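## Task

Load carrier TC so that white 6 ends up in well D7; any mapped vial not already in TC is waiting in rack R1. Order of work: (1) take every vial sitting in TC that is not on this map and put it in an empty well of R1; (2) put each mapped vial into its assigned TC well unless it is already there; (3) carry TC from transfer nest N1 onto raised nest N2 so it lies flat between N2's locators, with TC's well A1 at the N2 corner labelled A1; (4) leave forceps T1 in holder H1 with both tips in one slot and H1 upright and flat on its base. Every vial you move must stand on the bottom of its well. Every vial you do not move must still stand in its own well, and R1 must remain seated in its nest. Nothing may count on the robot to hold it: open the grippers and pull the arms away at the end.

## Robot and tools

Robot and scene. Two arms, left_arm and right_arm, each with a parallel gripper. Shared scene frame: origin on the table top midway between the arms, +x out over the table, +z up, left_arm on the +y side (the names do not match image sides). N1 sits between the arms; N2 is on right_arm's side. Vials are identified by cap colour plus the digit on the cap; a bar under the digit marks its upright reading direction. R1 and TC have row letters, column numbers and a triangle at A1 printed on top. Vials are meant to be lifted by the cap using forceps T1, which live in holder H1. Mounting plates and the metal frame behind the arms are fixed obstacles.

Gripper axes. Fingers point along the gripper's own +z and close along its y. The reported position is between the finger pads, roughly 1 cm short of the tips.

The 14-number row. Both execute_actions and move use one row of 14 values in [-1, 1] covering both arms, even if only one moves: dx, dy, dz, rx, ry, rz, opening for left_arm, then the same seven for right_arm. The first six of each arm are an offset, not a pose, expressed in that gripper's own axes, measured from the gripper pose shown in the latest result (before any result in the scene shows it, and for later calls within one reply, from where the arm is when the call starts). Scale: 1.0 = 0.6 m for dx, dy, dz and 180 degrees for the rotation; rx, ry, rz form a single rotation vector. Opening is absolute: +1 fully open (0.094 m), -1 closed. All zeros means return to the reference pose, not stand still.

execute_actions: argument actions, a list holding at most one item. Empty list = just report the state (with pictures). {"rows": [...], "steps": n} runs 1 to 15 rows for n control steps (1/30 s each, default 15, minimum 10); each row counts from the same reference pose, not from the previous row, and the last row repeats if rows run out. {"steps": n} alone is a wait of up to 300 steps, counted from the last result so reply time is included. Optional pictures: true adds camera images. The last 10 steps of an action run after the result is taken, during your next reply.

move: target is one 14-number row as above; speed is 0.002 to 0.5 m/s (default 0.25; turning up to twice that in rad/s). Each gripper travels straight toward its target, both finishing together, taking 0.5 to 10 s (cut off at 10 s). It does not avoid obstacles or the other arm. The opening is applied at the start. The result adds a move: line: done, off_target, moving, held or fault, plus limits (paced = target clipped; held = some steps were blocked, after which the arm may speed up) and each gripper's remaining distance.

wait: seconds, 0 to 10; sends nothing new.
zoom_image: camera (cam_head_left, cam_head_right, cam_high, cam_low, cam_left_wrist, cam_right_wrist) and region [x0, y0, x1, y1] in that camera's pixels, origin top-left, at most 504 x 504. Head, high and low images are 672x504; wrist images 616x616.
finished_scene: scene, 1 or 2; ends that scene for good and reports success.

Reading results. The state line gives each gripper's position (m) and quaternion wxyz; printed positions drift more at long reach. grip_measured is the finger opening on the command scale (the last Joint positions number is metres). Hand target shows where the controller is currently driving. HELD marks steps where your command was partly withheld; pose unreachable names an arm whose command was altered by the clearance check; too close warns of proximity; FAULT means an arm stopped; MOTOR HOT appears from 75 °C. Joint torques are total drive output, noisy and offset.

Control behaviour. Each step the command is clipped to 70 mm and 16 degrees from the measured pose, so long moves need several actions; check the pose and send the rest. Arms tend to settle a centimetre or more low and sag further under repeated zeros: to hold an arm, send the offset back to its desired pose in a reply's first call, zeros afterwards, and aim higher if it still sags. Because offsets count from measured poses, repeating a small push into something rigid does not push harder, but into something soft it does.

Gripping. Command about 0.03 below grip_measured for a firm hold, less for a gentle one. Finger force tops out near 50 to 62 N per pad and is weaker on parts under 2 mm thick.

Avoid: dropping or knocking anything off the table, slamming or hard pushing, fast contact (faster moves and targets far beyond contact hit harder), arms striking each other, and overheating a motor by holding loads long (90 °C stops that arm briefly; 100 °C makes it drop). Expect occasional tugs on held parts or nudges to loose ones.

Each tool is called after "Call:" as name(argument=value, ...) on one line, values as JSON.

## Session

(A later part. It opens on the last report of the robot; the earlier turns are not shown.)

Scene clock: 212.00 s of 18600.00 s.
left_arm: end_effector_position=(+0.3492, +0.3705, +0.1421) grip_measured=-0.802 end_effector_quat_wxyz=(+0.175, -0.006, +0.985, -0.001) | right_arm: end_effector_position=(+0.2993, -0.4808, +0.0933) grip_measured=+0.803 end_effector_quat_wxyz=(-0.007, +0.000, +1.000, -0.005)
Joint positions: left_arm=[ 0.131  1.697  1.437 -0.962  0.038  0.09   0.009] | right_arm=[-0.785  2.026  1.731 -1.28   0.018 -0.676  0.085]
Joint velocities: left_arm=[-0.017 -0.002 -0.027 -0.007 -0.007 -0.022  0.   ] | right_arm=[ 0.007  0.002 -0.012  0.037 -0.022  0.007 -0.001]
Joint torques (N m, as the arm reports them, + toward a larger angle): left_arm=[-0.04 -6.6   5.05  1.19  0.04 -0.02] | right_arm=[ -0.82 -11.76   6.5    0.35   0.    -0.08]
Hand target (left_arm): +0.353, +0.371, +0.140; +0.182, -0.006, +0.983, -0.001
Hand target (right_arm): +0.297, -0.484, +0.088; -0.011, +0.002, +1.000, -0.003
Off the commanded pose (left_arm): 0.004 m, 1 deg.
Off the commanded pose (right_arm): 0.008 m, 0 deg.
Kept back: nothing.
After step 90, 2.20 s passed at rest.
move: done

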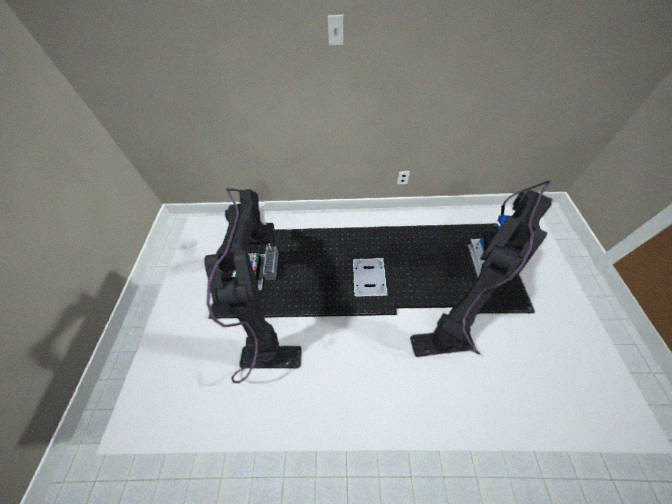

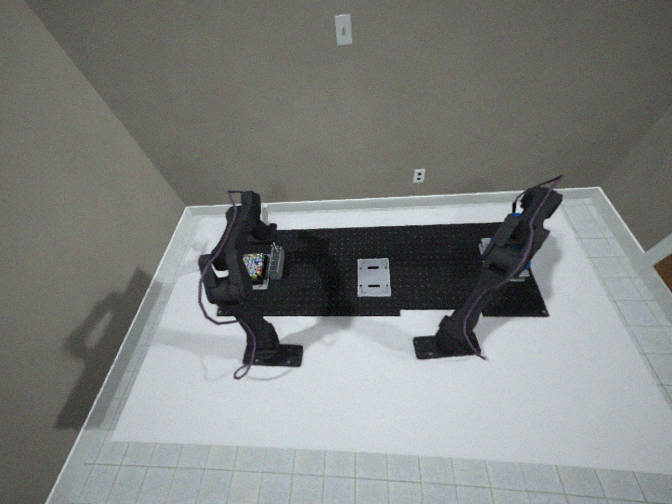

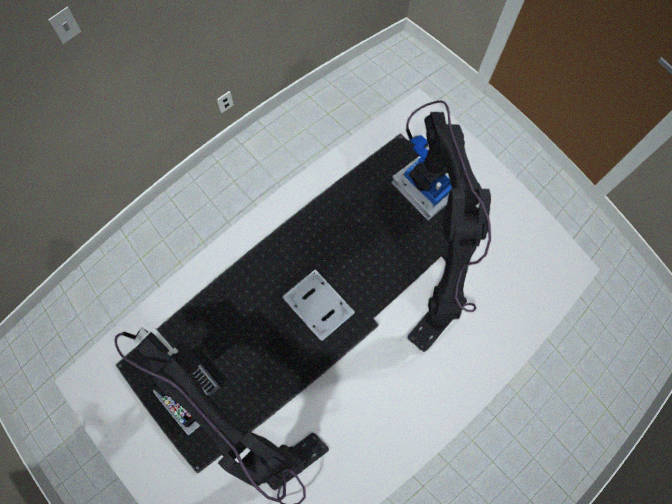

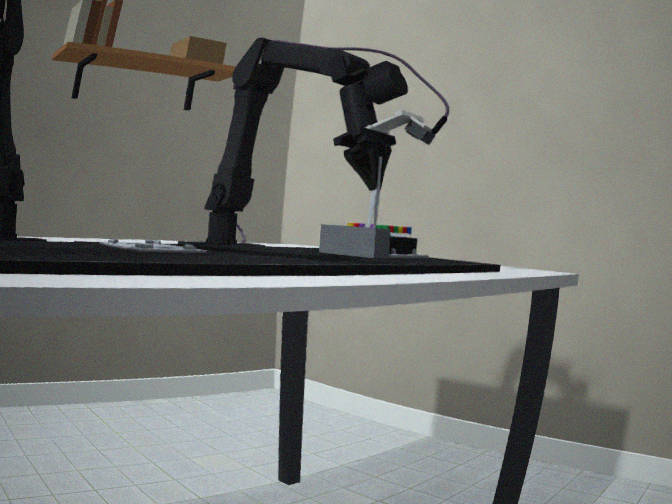

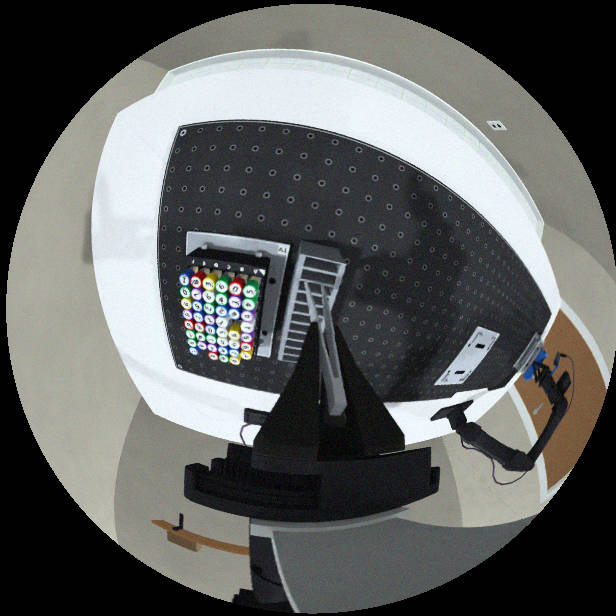

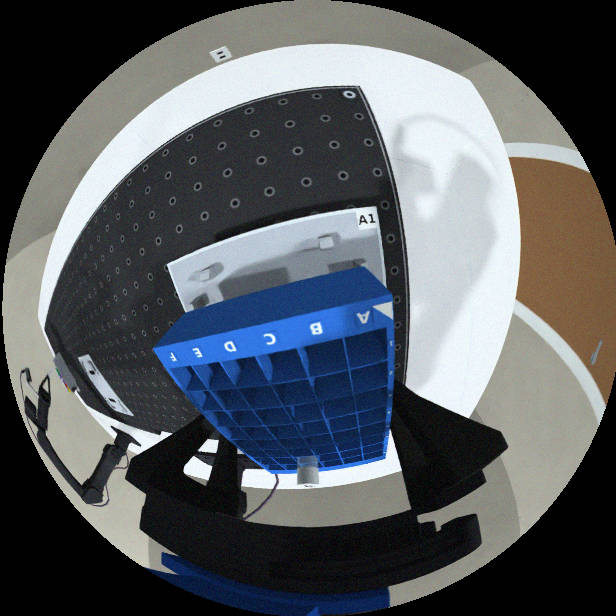

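Call:
move(target=[0.0100,0.0004,0.0389,0,-0.0054,0,-0.80, -0.0178,0.0063,0.0212,0.0056,-0.0069,0.0048,0.77], speed=0.04)

Scene clock: 223.57 s of 18600.00 s.
left_arm: end_effector_position=(+0.3471, +0.3703, +0.1192) grip_measured=-0.802 end_effector_quat_wxyz=(+0.173, -0.006, +0.985, -0.001) | right_arm: end_effector_position=(+0.3080, -0.4803, +0.0839) grip_measured=+0.803 end_effector_quat_wxyz=(+0.004, +0.009, +1.000, -0.014)
Joint positions: left_arm=[ 0.131  1.697  1.347 -0.875  0.038  0.09   0.009] | right_arm=[-0.771  2.026  1.693 -1.214  0.018 -0.644  0.085]
Joint velocities: left_arm=[ 0.002 -0.002  0.002  0.007  0.066 -0.022 -0.   ] | right_arm=[-0.002  0.002  0.002  0.022 -0.007 -0.022  0.001]
Joint torques (N m, as the arm reports them, + toward a larger angle): left_arm=[ 0.01 -6.66  5.03  1.27  0.06 -0.03] | right_arm=[  0.92 -12.41   6.36   0.43   0.01   0.04]
Hand target (left_arm): +0.351, +0.370, +0.118; +0.183, -0.006, +0.983, -0.001
Hand target (right_arm): +0.310, -0.477, +0.080; +0.003, +0.008, +1.000, -0.014
Off the commanded pose (left_arm): 0.005 m, 1 deg.
Off the commanded pose (right_arm): 0.005 m, 0 deg.
Kept back: nothing.
After step 90, 7.57 s passed at rest.
move: done

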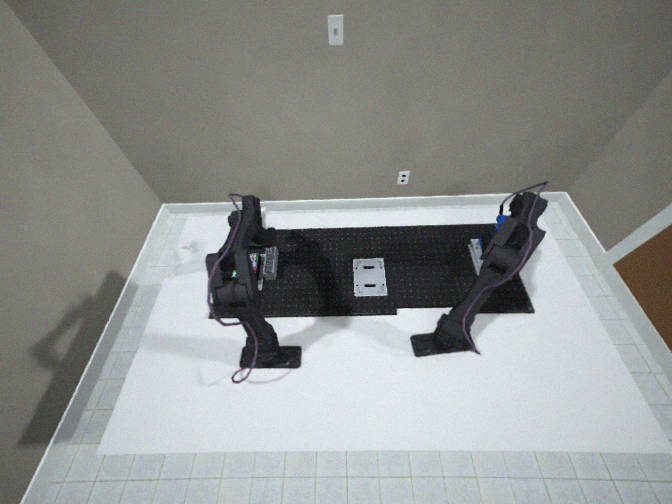

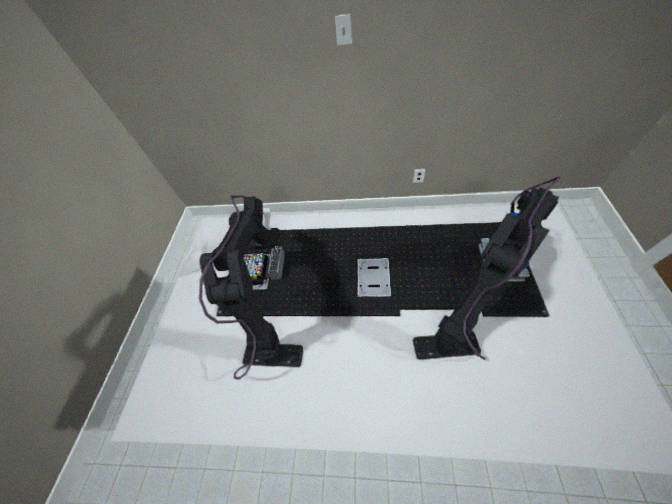

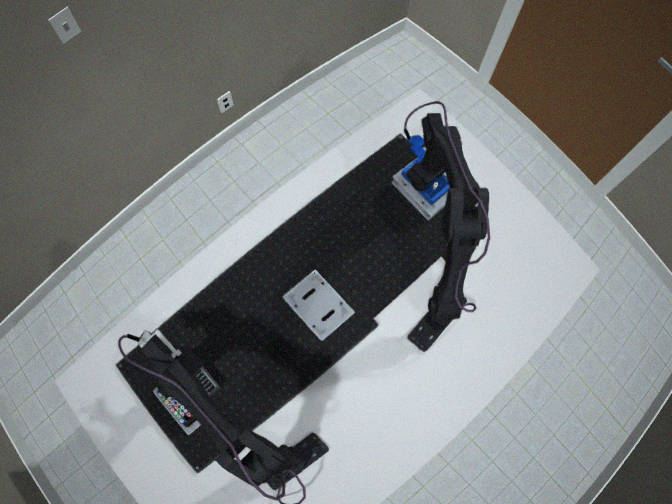

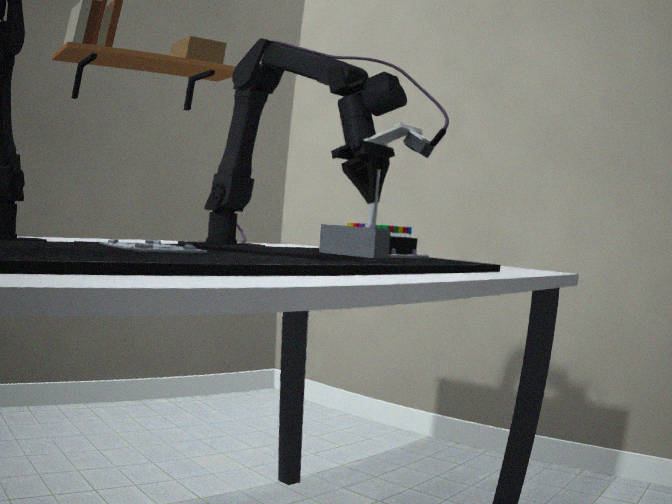

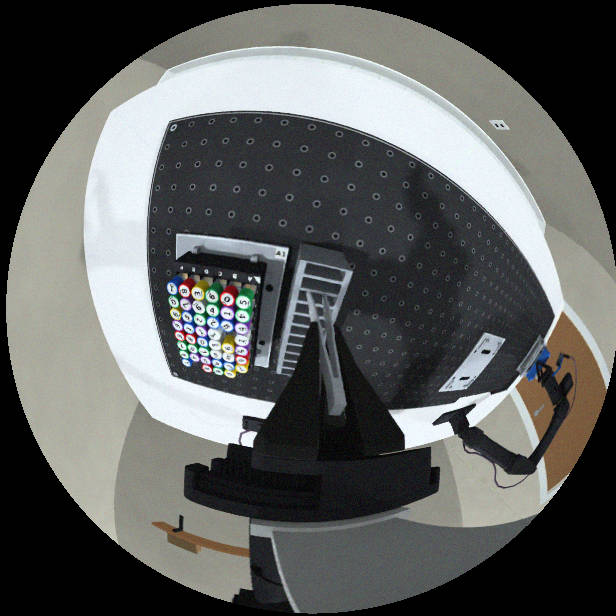

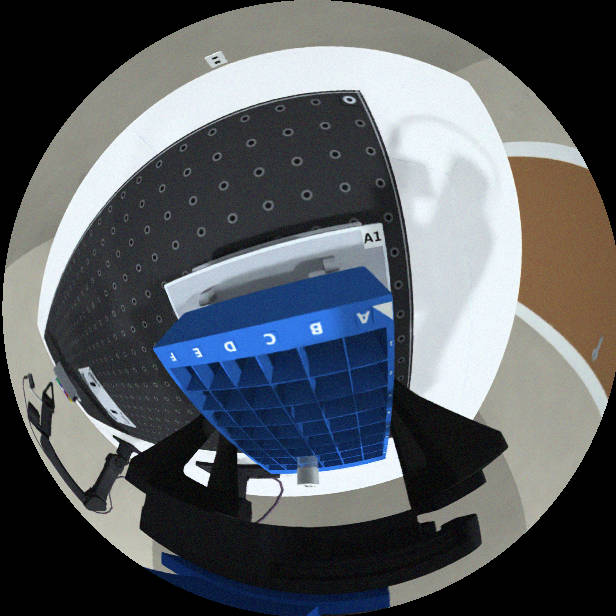

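Call:
zoom_image(camera="cam_right_wrist", region=[300, 200, 400, 300])

Call:
zoom_image(camera="cam_right_wrist", region=[150, 245, 250, 345])

Region (300, 200, 400, 300) of cam_right_wrist's 616x616 image, scaled by 5.040, with more detail than that image has.

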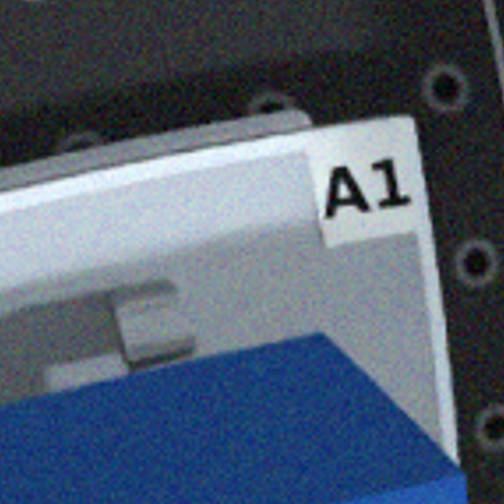

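Region (150, 245, 250, 345) of cam_right_wrist's 616x616 image, scaled by 5.040, with more detail than that image has.

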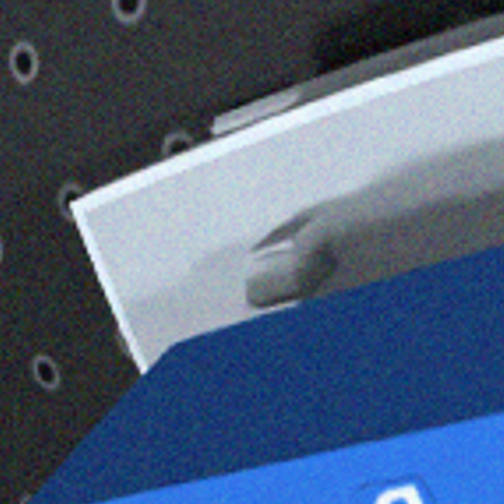

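Call:
move(target=[0,0,0,0,0,0,-0.45, 0.0040,0.0038,0.0272,-0.0008,0.001,0,0.77], speed=0.02)

Scene clock: 226.83 s of 18600.00 s.
left_arm: end_effector_position=(+0.3471, +0.3703, +0.1192) grip_measured=-0.452 end_effector_quat_wxyz=(+0.173, -0.006, +0.985, -0.001) | right_arm: end_effector_position=(+0.3062, -0.4789, +0.0720) grip_measured=+0.803 end_effector_quat_wxyz=(+0.003, +0.011, +1.000, -0.013)
Joint positions: left_arm=[ 0.131  1.697  1.347 -0.875  0.038  0.09   0.026] | right_arm=[-0.771  2.026  1.646 -1.17   0.018 -0.64   0.085]
Joint velocities: left_arm=[ 0.002  0.012 -0.017 -0.022  0.066 -0.051  0.002] | right_arm=[ 0.022  0.002  0.007  0.037  0.037  0.007 -0.   ]
Joint torques (N m, as the arm reports them, + toward a larger angle): left_arm=[ 0.   -6.66  5.77  0.97  0.05 -0.01] | right_arm=[  0.09 -12.33   6.12   0.47  -0.01  -0.06]
Hand target (left_arm): +0.347, +0.370, +0.119; +0.173, -0.006, +0.985, -0.001
Hand target (right_arm): +0.306, -0.478, +0.068; +0.003, +0.009, +1.000, -0.013
Off the commanded pose (left_arm): 0.000 m, 0 deg.
Off the commanded pose (right_arm): 0.005 m, 0 deg.
Kept back: nothing.
move: done

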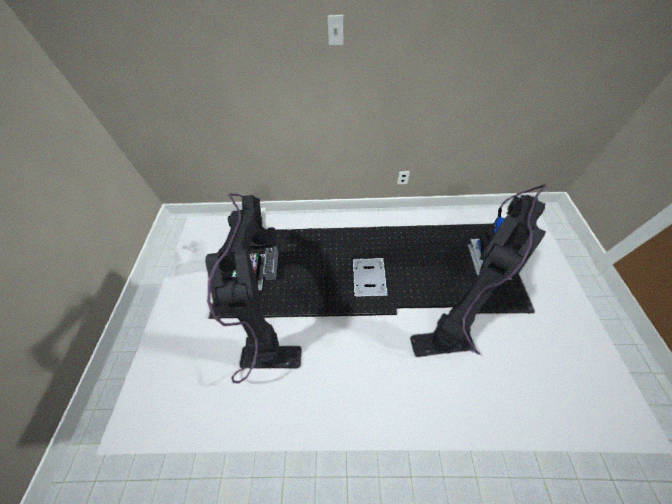

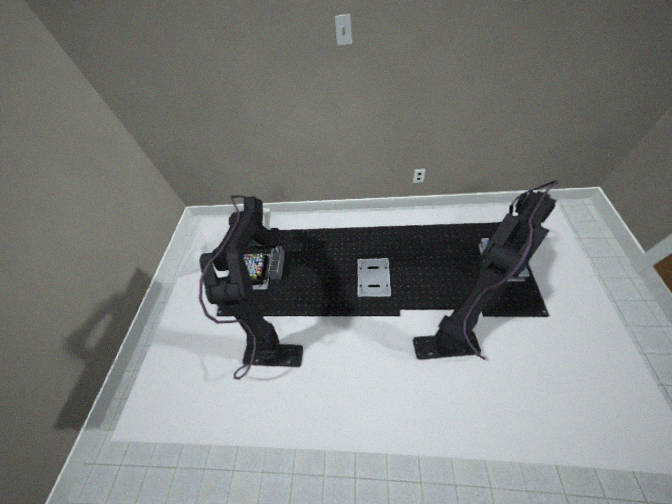

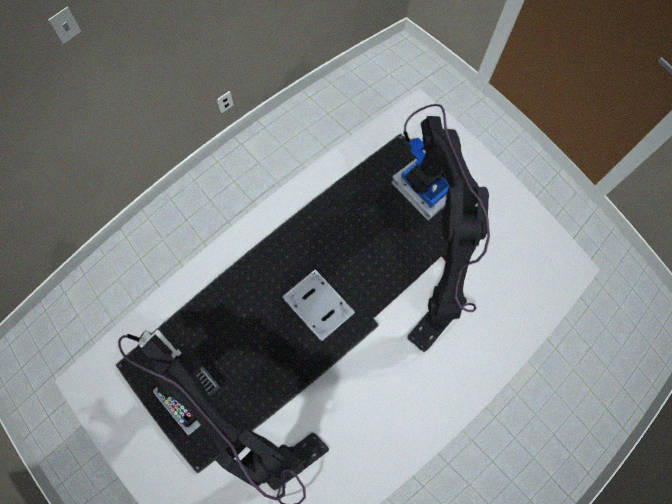

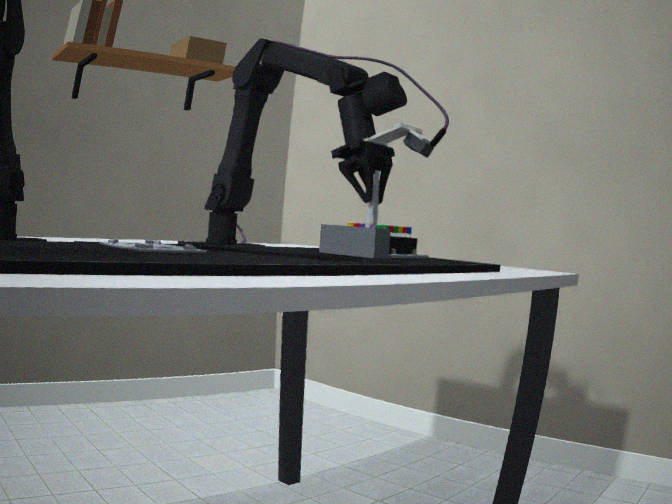

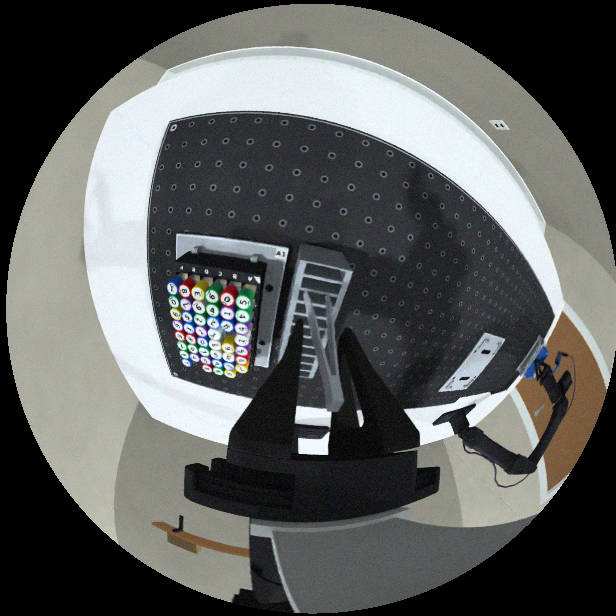

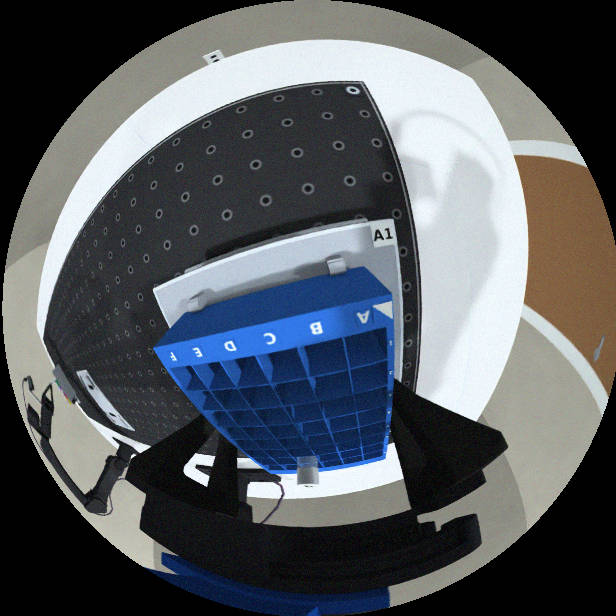

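Call:
move(target=[0,0,-0.14,0,0,0,-0.2, 0,0,0,0,0,0,1.0], speed=0.15)

Call:
move(target=[0,0,0,0,0,0,-0.2, 0,0,-0.14,0,0,0,1.0], speed=0.15)

Scene clock: 228.37 s of 18600.00 s.
left_arm: end_effector_position=(+0.3186, +0.3690, +0.1868) grip_measured=-0.202 end_effector_quat_wxyz=(+0.162, -0.007, +0.987, -0.002) | right_arm: end_effector_position=(+0.3062, -0.4789, +0.0720) grip_measured=+1.000 end_effector_quat_wxyz=(+0.003, +0.011, +1.000, -0.013)
Joint positions: left_arm=[ 0.136  1.614  1.532 -1.165  0.038  0.094  0.037] | right_arm=[-0.771  2.026  1.646 -1.17   0.018 -0.64   0.094]
Joint velocities: left_arm=[-0.002 -0.002 -0.007  0.022  0.022 -0.051  0.001] | right_arm=[ 0.002  0.017 -0.012  0.066  0.007 -0.037  0.   ]
Joint torques (N m, as the arm reports them, + toward a larger angle): left_arm=[ 0.68 -6.84  7.73  0.82  0.1   0.09] | right_arm=[  0.06 -12.53   7.18   0.32   0.01  -0.04]
Hand target (left_arm): +0.319, +0.371, +0.198; +0.173, -0.006, +0.985, -0.001
Hand target (right_arm): +0.306, -0.479, +0.072; +0.003, +0.011, +1.000, -0.013
Off the commanded pose (left_arm): 0.011 m, 1 deg.
Off the commanded pose (right_arm): 0.000 m, 0 deg.
Kept back: nothing.
move: off_target (left_arm)

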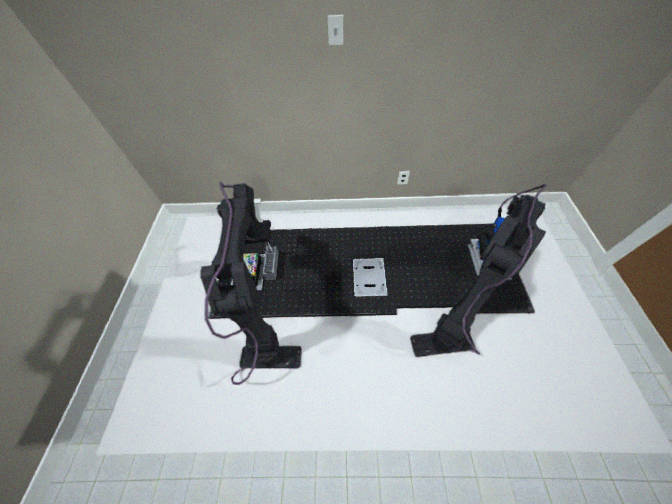

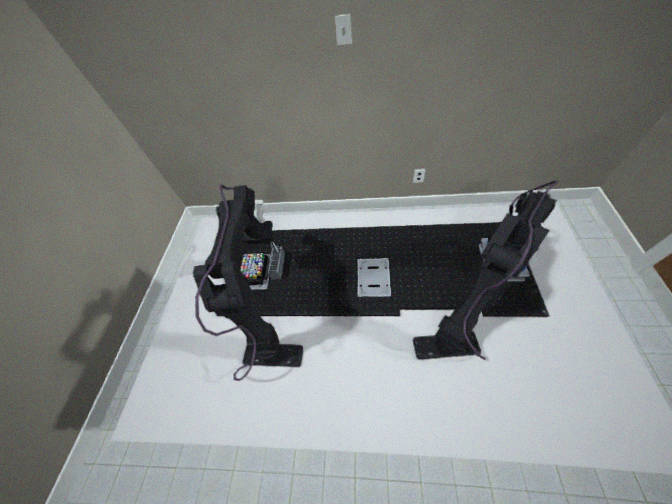

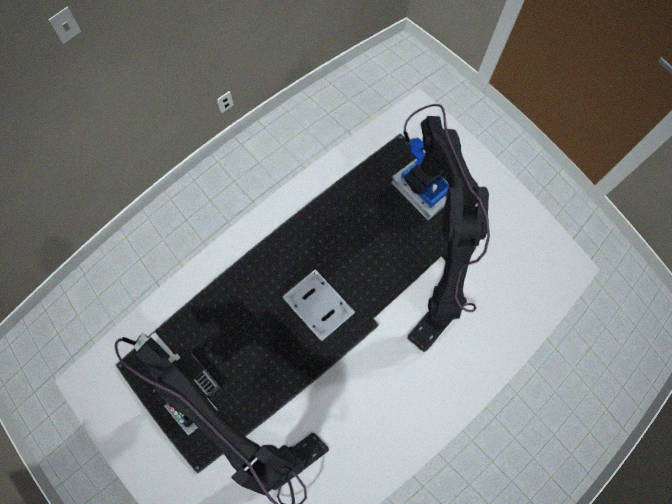

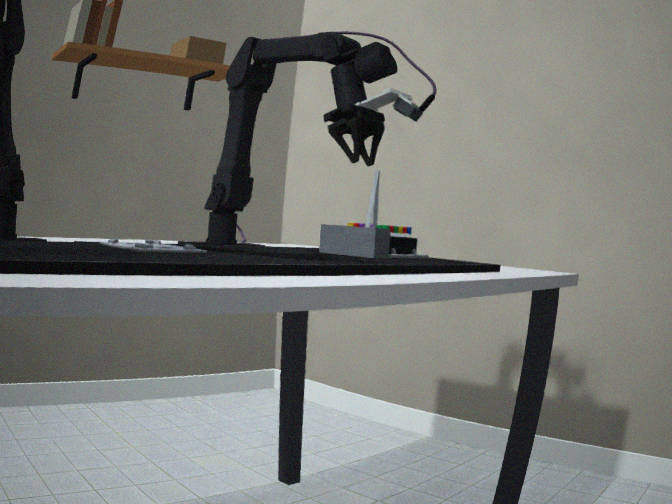

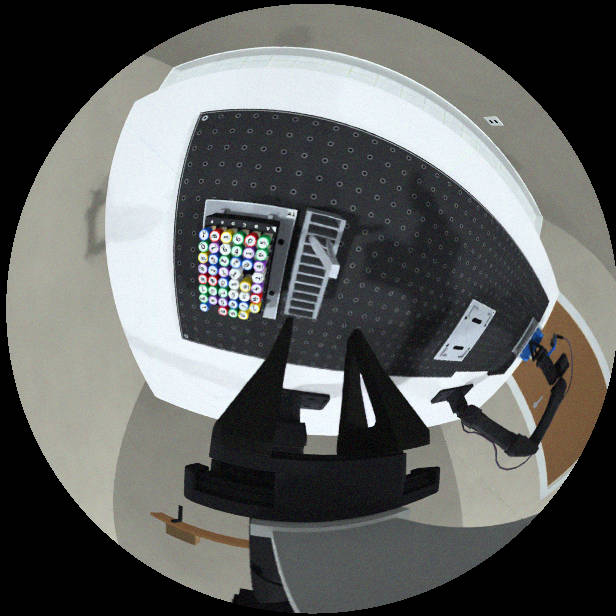

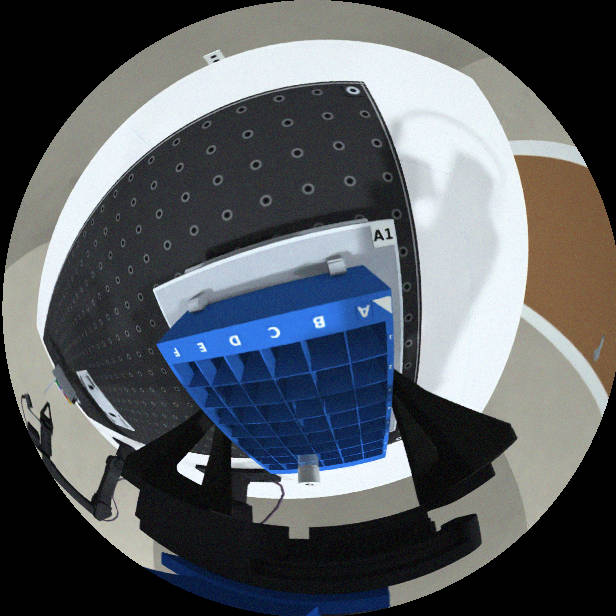

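Scene clock: 229.60 s of 18600.00 s.
left_arm: end_effector_position=(+0.3186, +0.3690, +0.1868) grip_measured=-0.202 end_effector_quat_wxyz=(+0.162, -0.007, +0.987, -0.002) | right_arm: end_effector_position=(+0.3033, -0.4766, +0.1499) grip_measured=+1.000 end_effector_quat_wxyz=(-0.001, +0.011, +1.000, -0.010)
Joint positions: left_arm=[ 0.136  1.614  1.532 -1.165  0.038  0.094  0.037] | right_arm=[-0.771  2.026  1.956 -1.49   0.018 -0.64   0.094]
Joint velocities: left_arm=[ 0.002 -0.007  0.017 -0.022  0.007 -0.066  0.001] | right_arm=[ 0.002 -0.002  0.007 -0.037 -0.022 -0.051  0.   ]
Joint torques (N m, as the arm reports them, + toward a larger angle): left_arm=[ 0.04 -5.93  5.72  0.94  0.05  0.  ] | right_arm=[  0.19 -12.57   8.6    0.19   0.01   0.  ]
Hand target (left_arm): +0.319, +0.369, +0.187; +0.162, -0.007, +0.987, -0.002
Hand target (right_arm): +0.304, -0.477, +0.156; +0.003, +0.011, +1.000, -0.013
Off the commanded pose (left_arm): 0.000 m, 0 deg.
Off the commanded pose (right_arm): 0.007 m, 1 deg.
Kept back: nothing.
move: done

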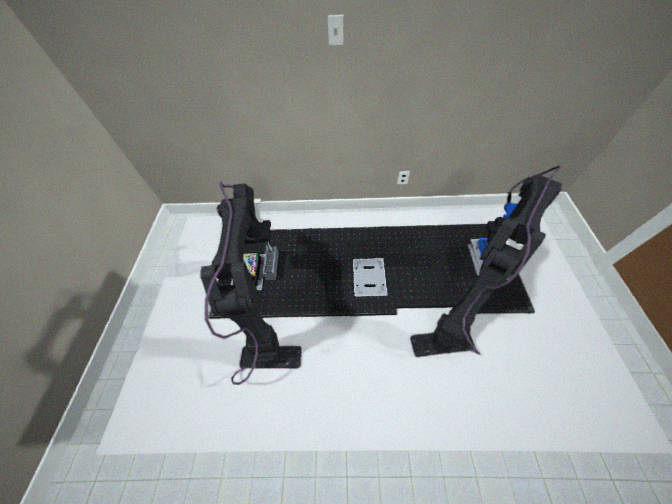

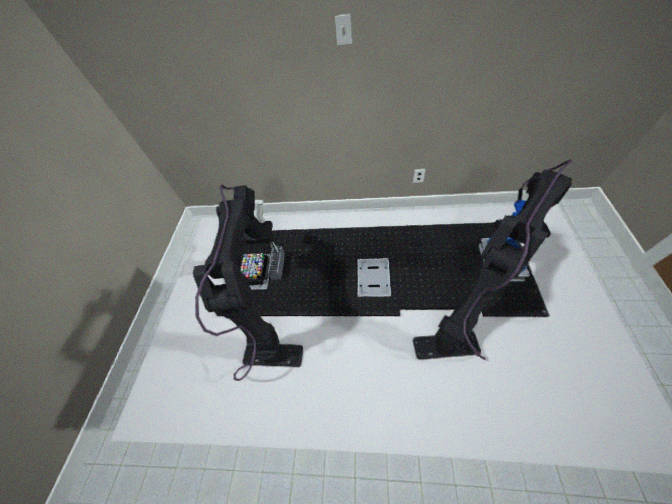

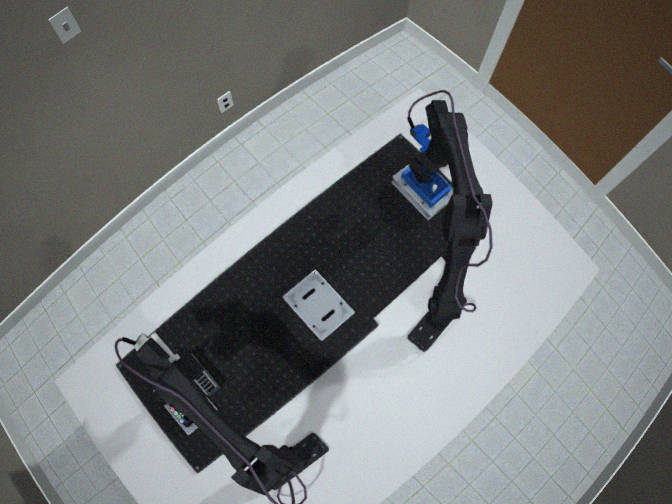

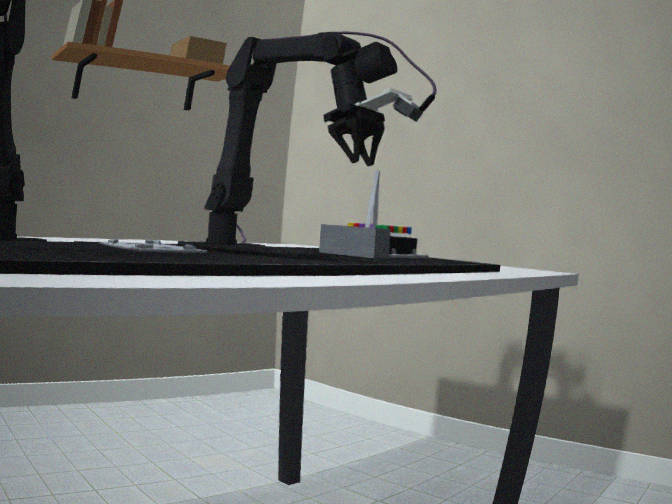

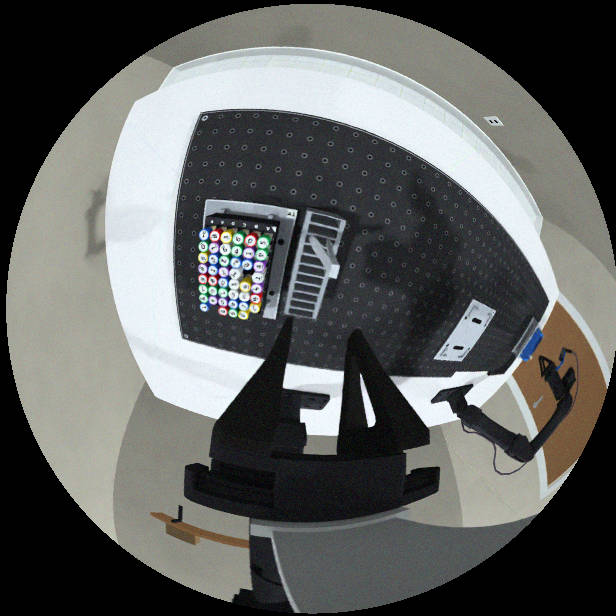

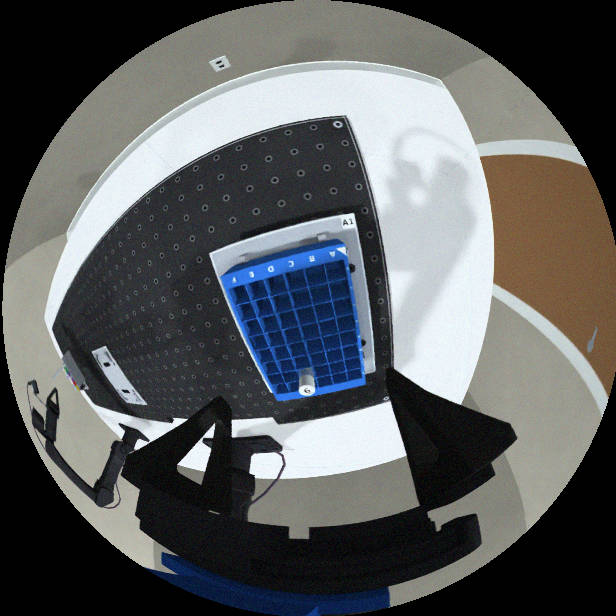

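Call:
zoom_image(camera="cam_high", region=[385, 155, 465, 225])

Call:
zoom_image(camera="cam_right_wrist", region=[200, 200, 400, 410])

Call:
zoom_image(camera="cam_left_wrist", region=[190, 195, 355, 325])

Region (385, 155, 465, 225) of cam_high's 672x504 image, scaled by 6.300, with more detail than that image has; it fills the top 441 rows of this view, and the rest is white.

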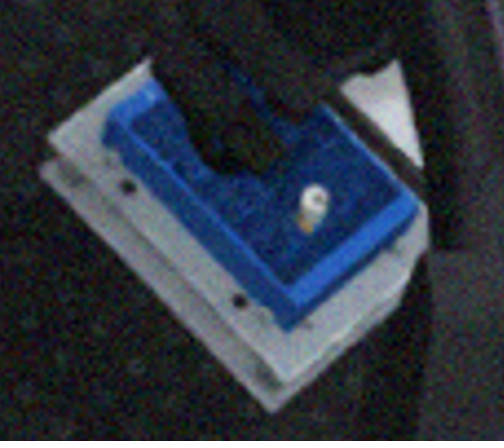

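Region (200, 200, 400, 410) of cam_right_wrist's 616x616 image, scaled by 2.400, with more detail than that image has; it fills the left 480 columns of this view, and the rest is white.

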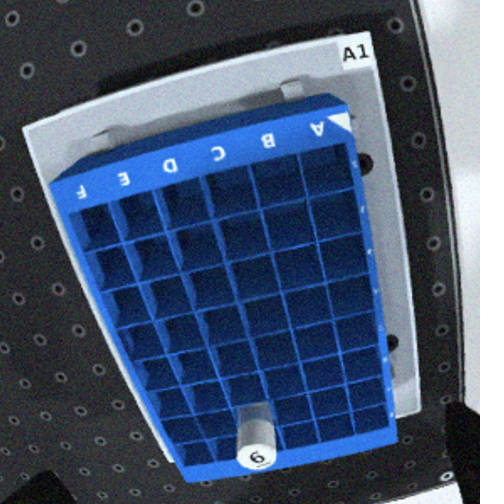

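Region (190, 195, 355, 325) of cam_left_wrist's 616x616 image, scaled by 3.055, with more detail than that image has; it fills the top 397 rows of this view, and the rest is white.

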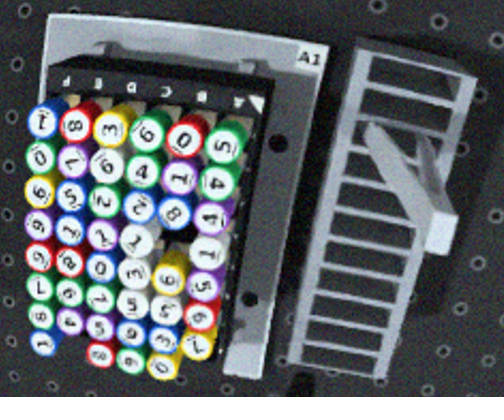

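Call:
finished_scene(scene=1)

The scene is finished: the task was done.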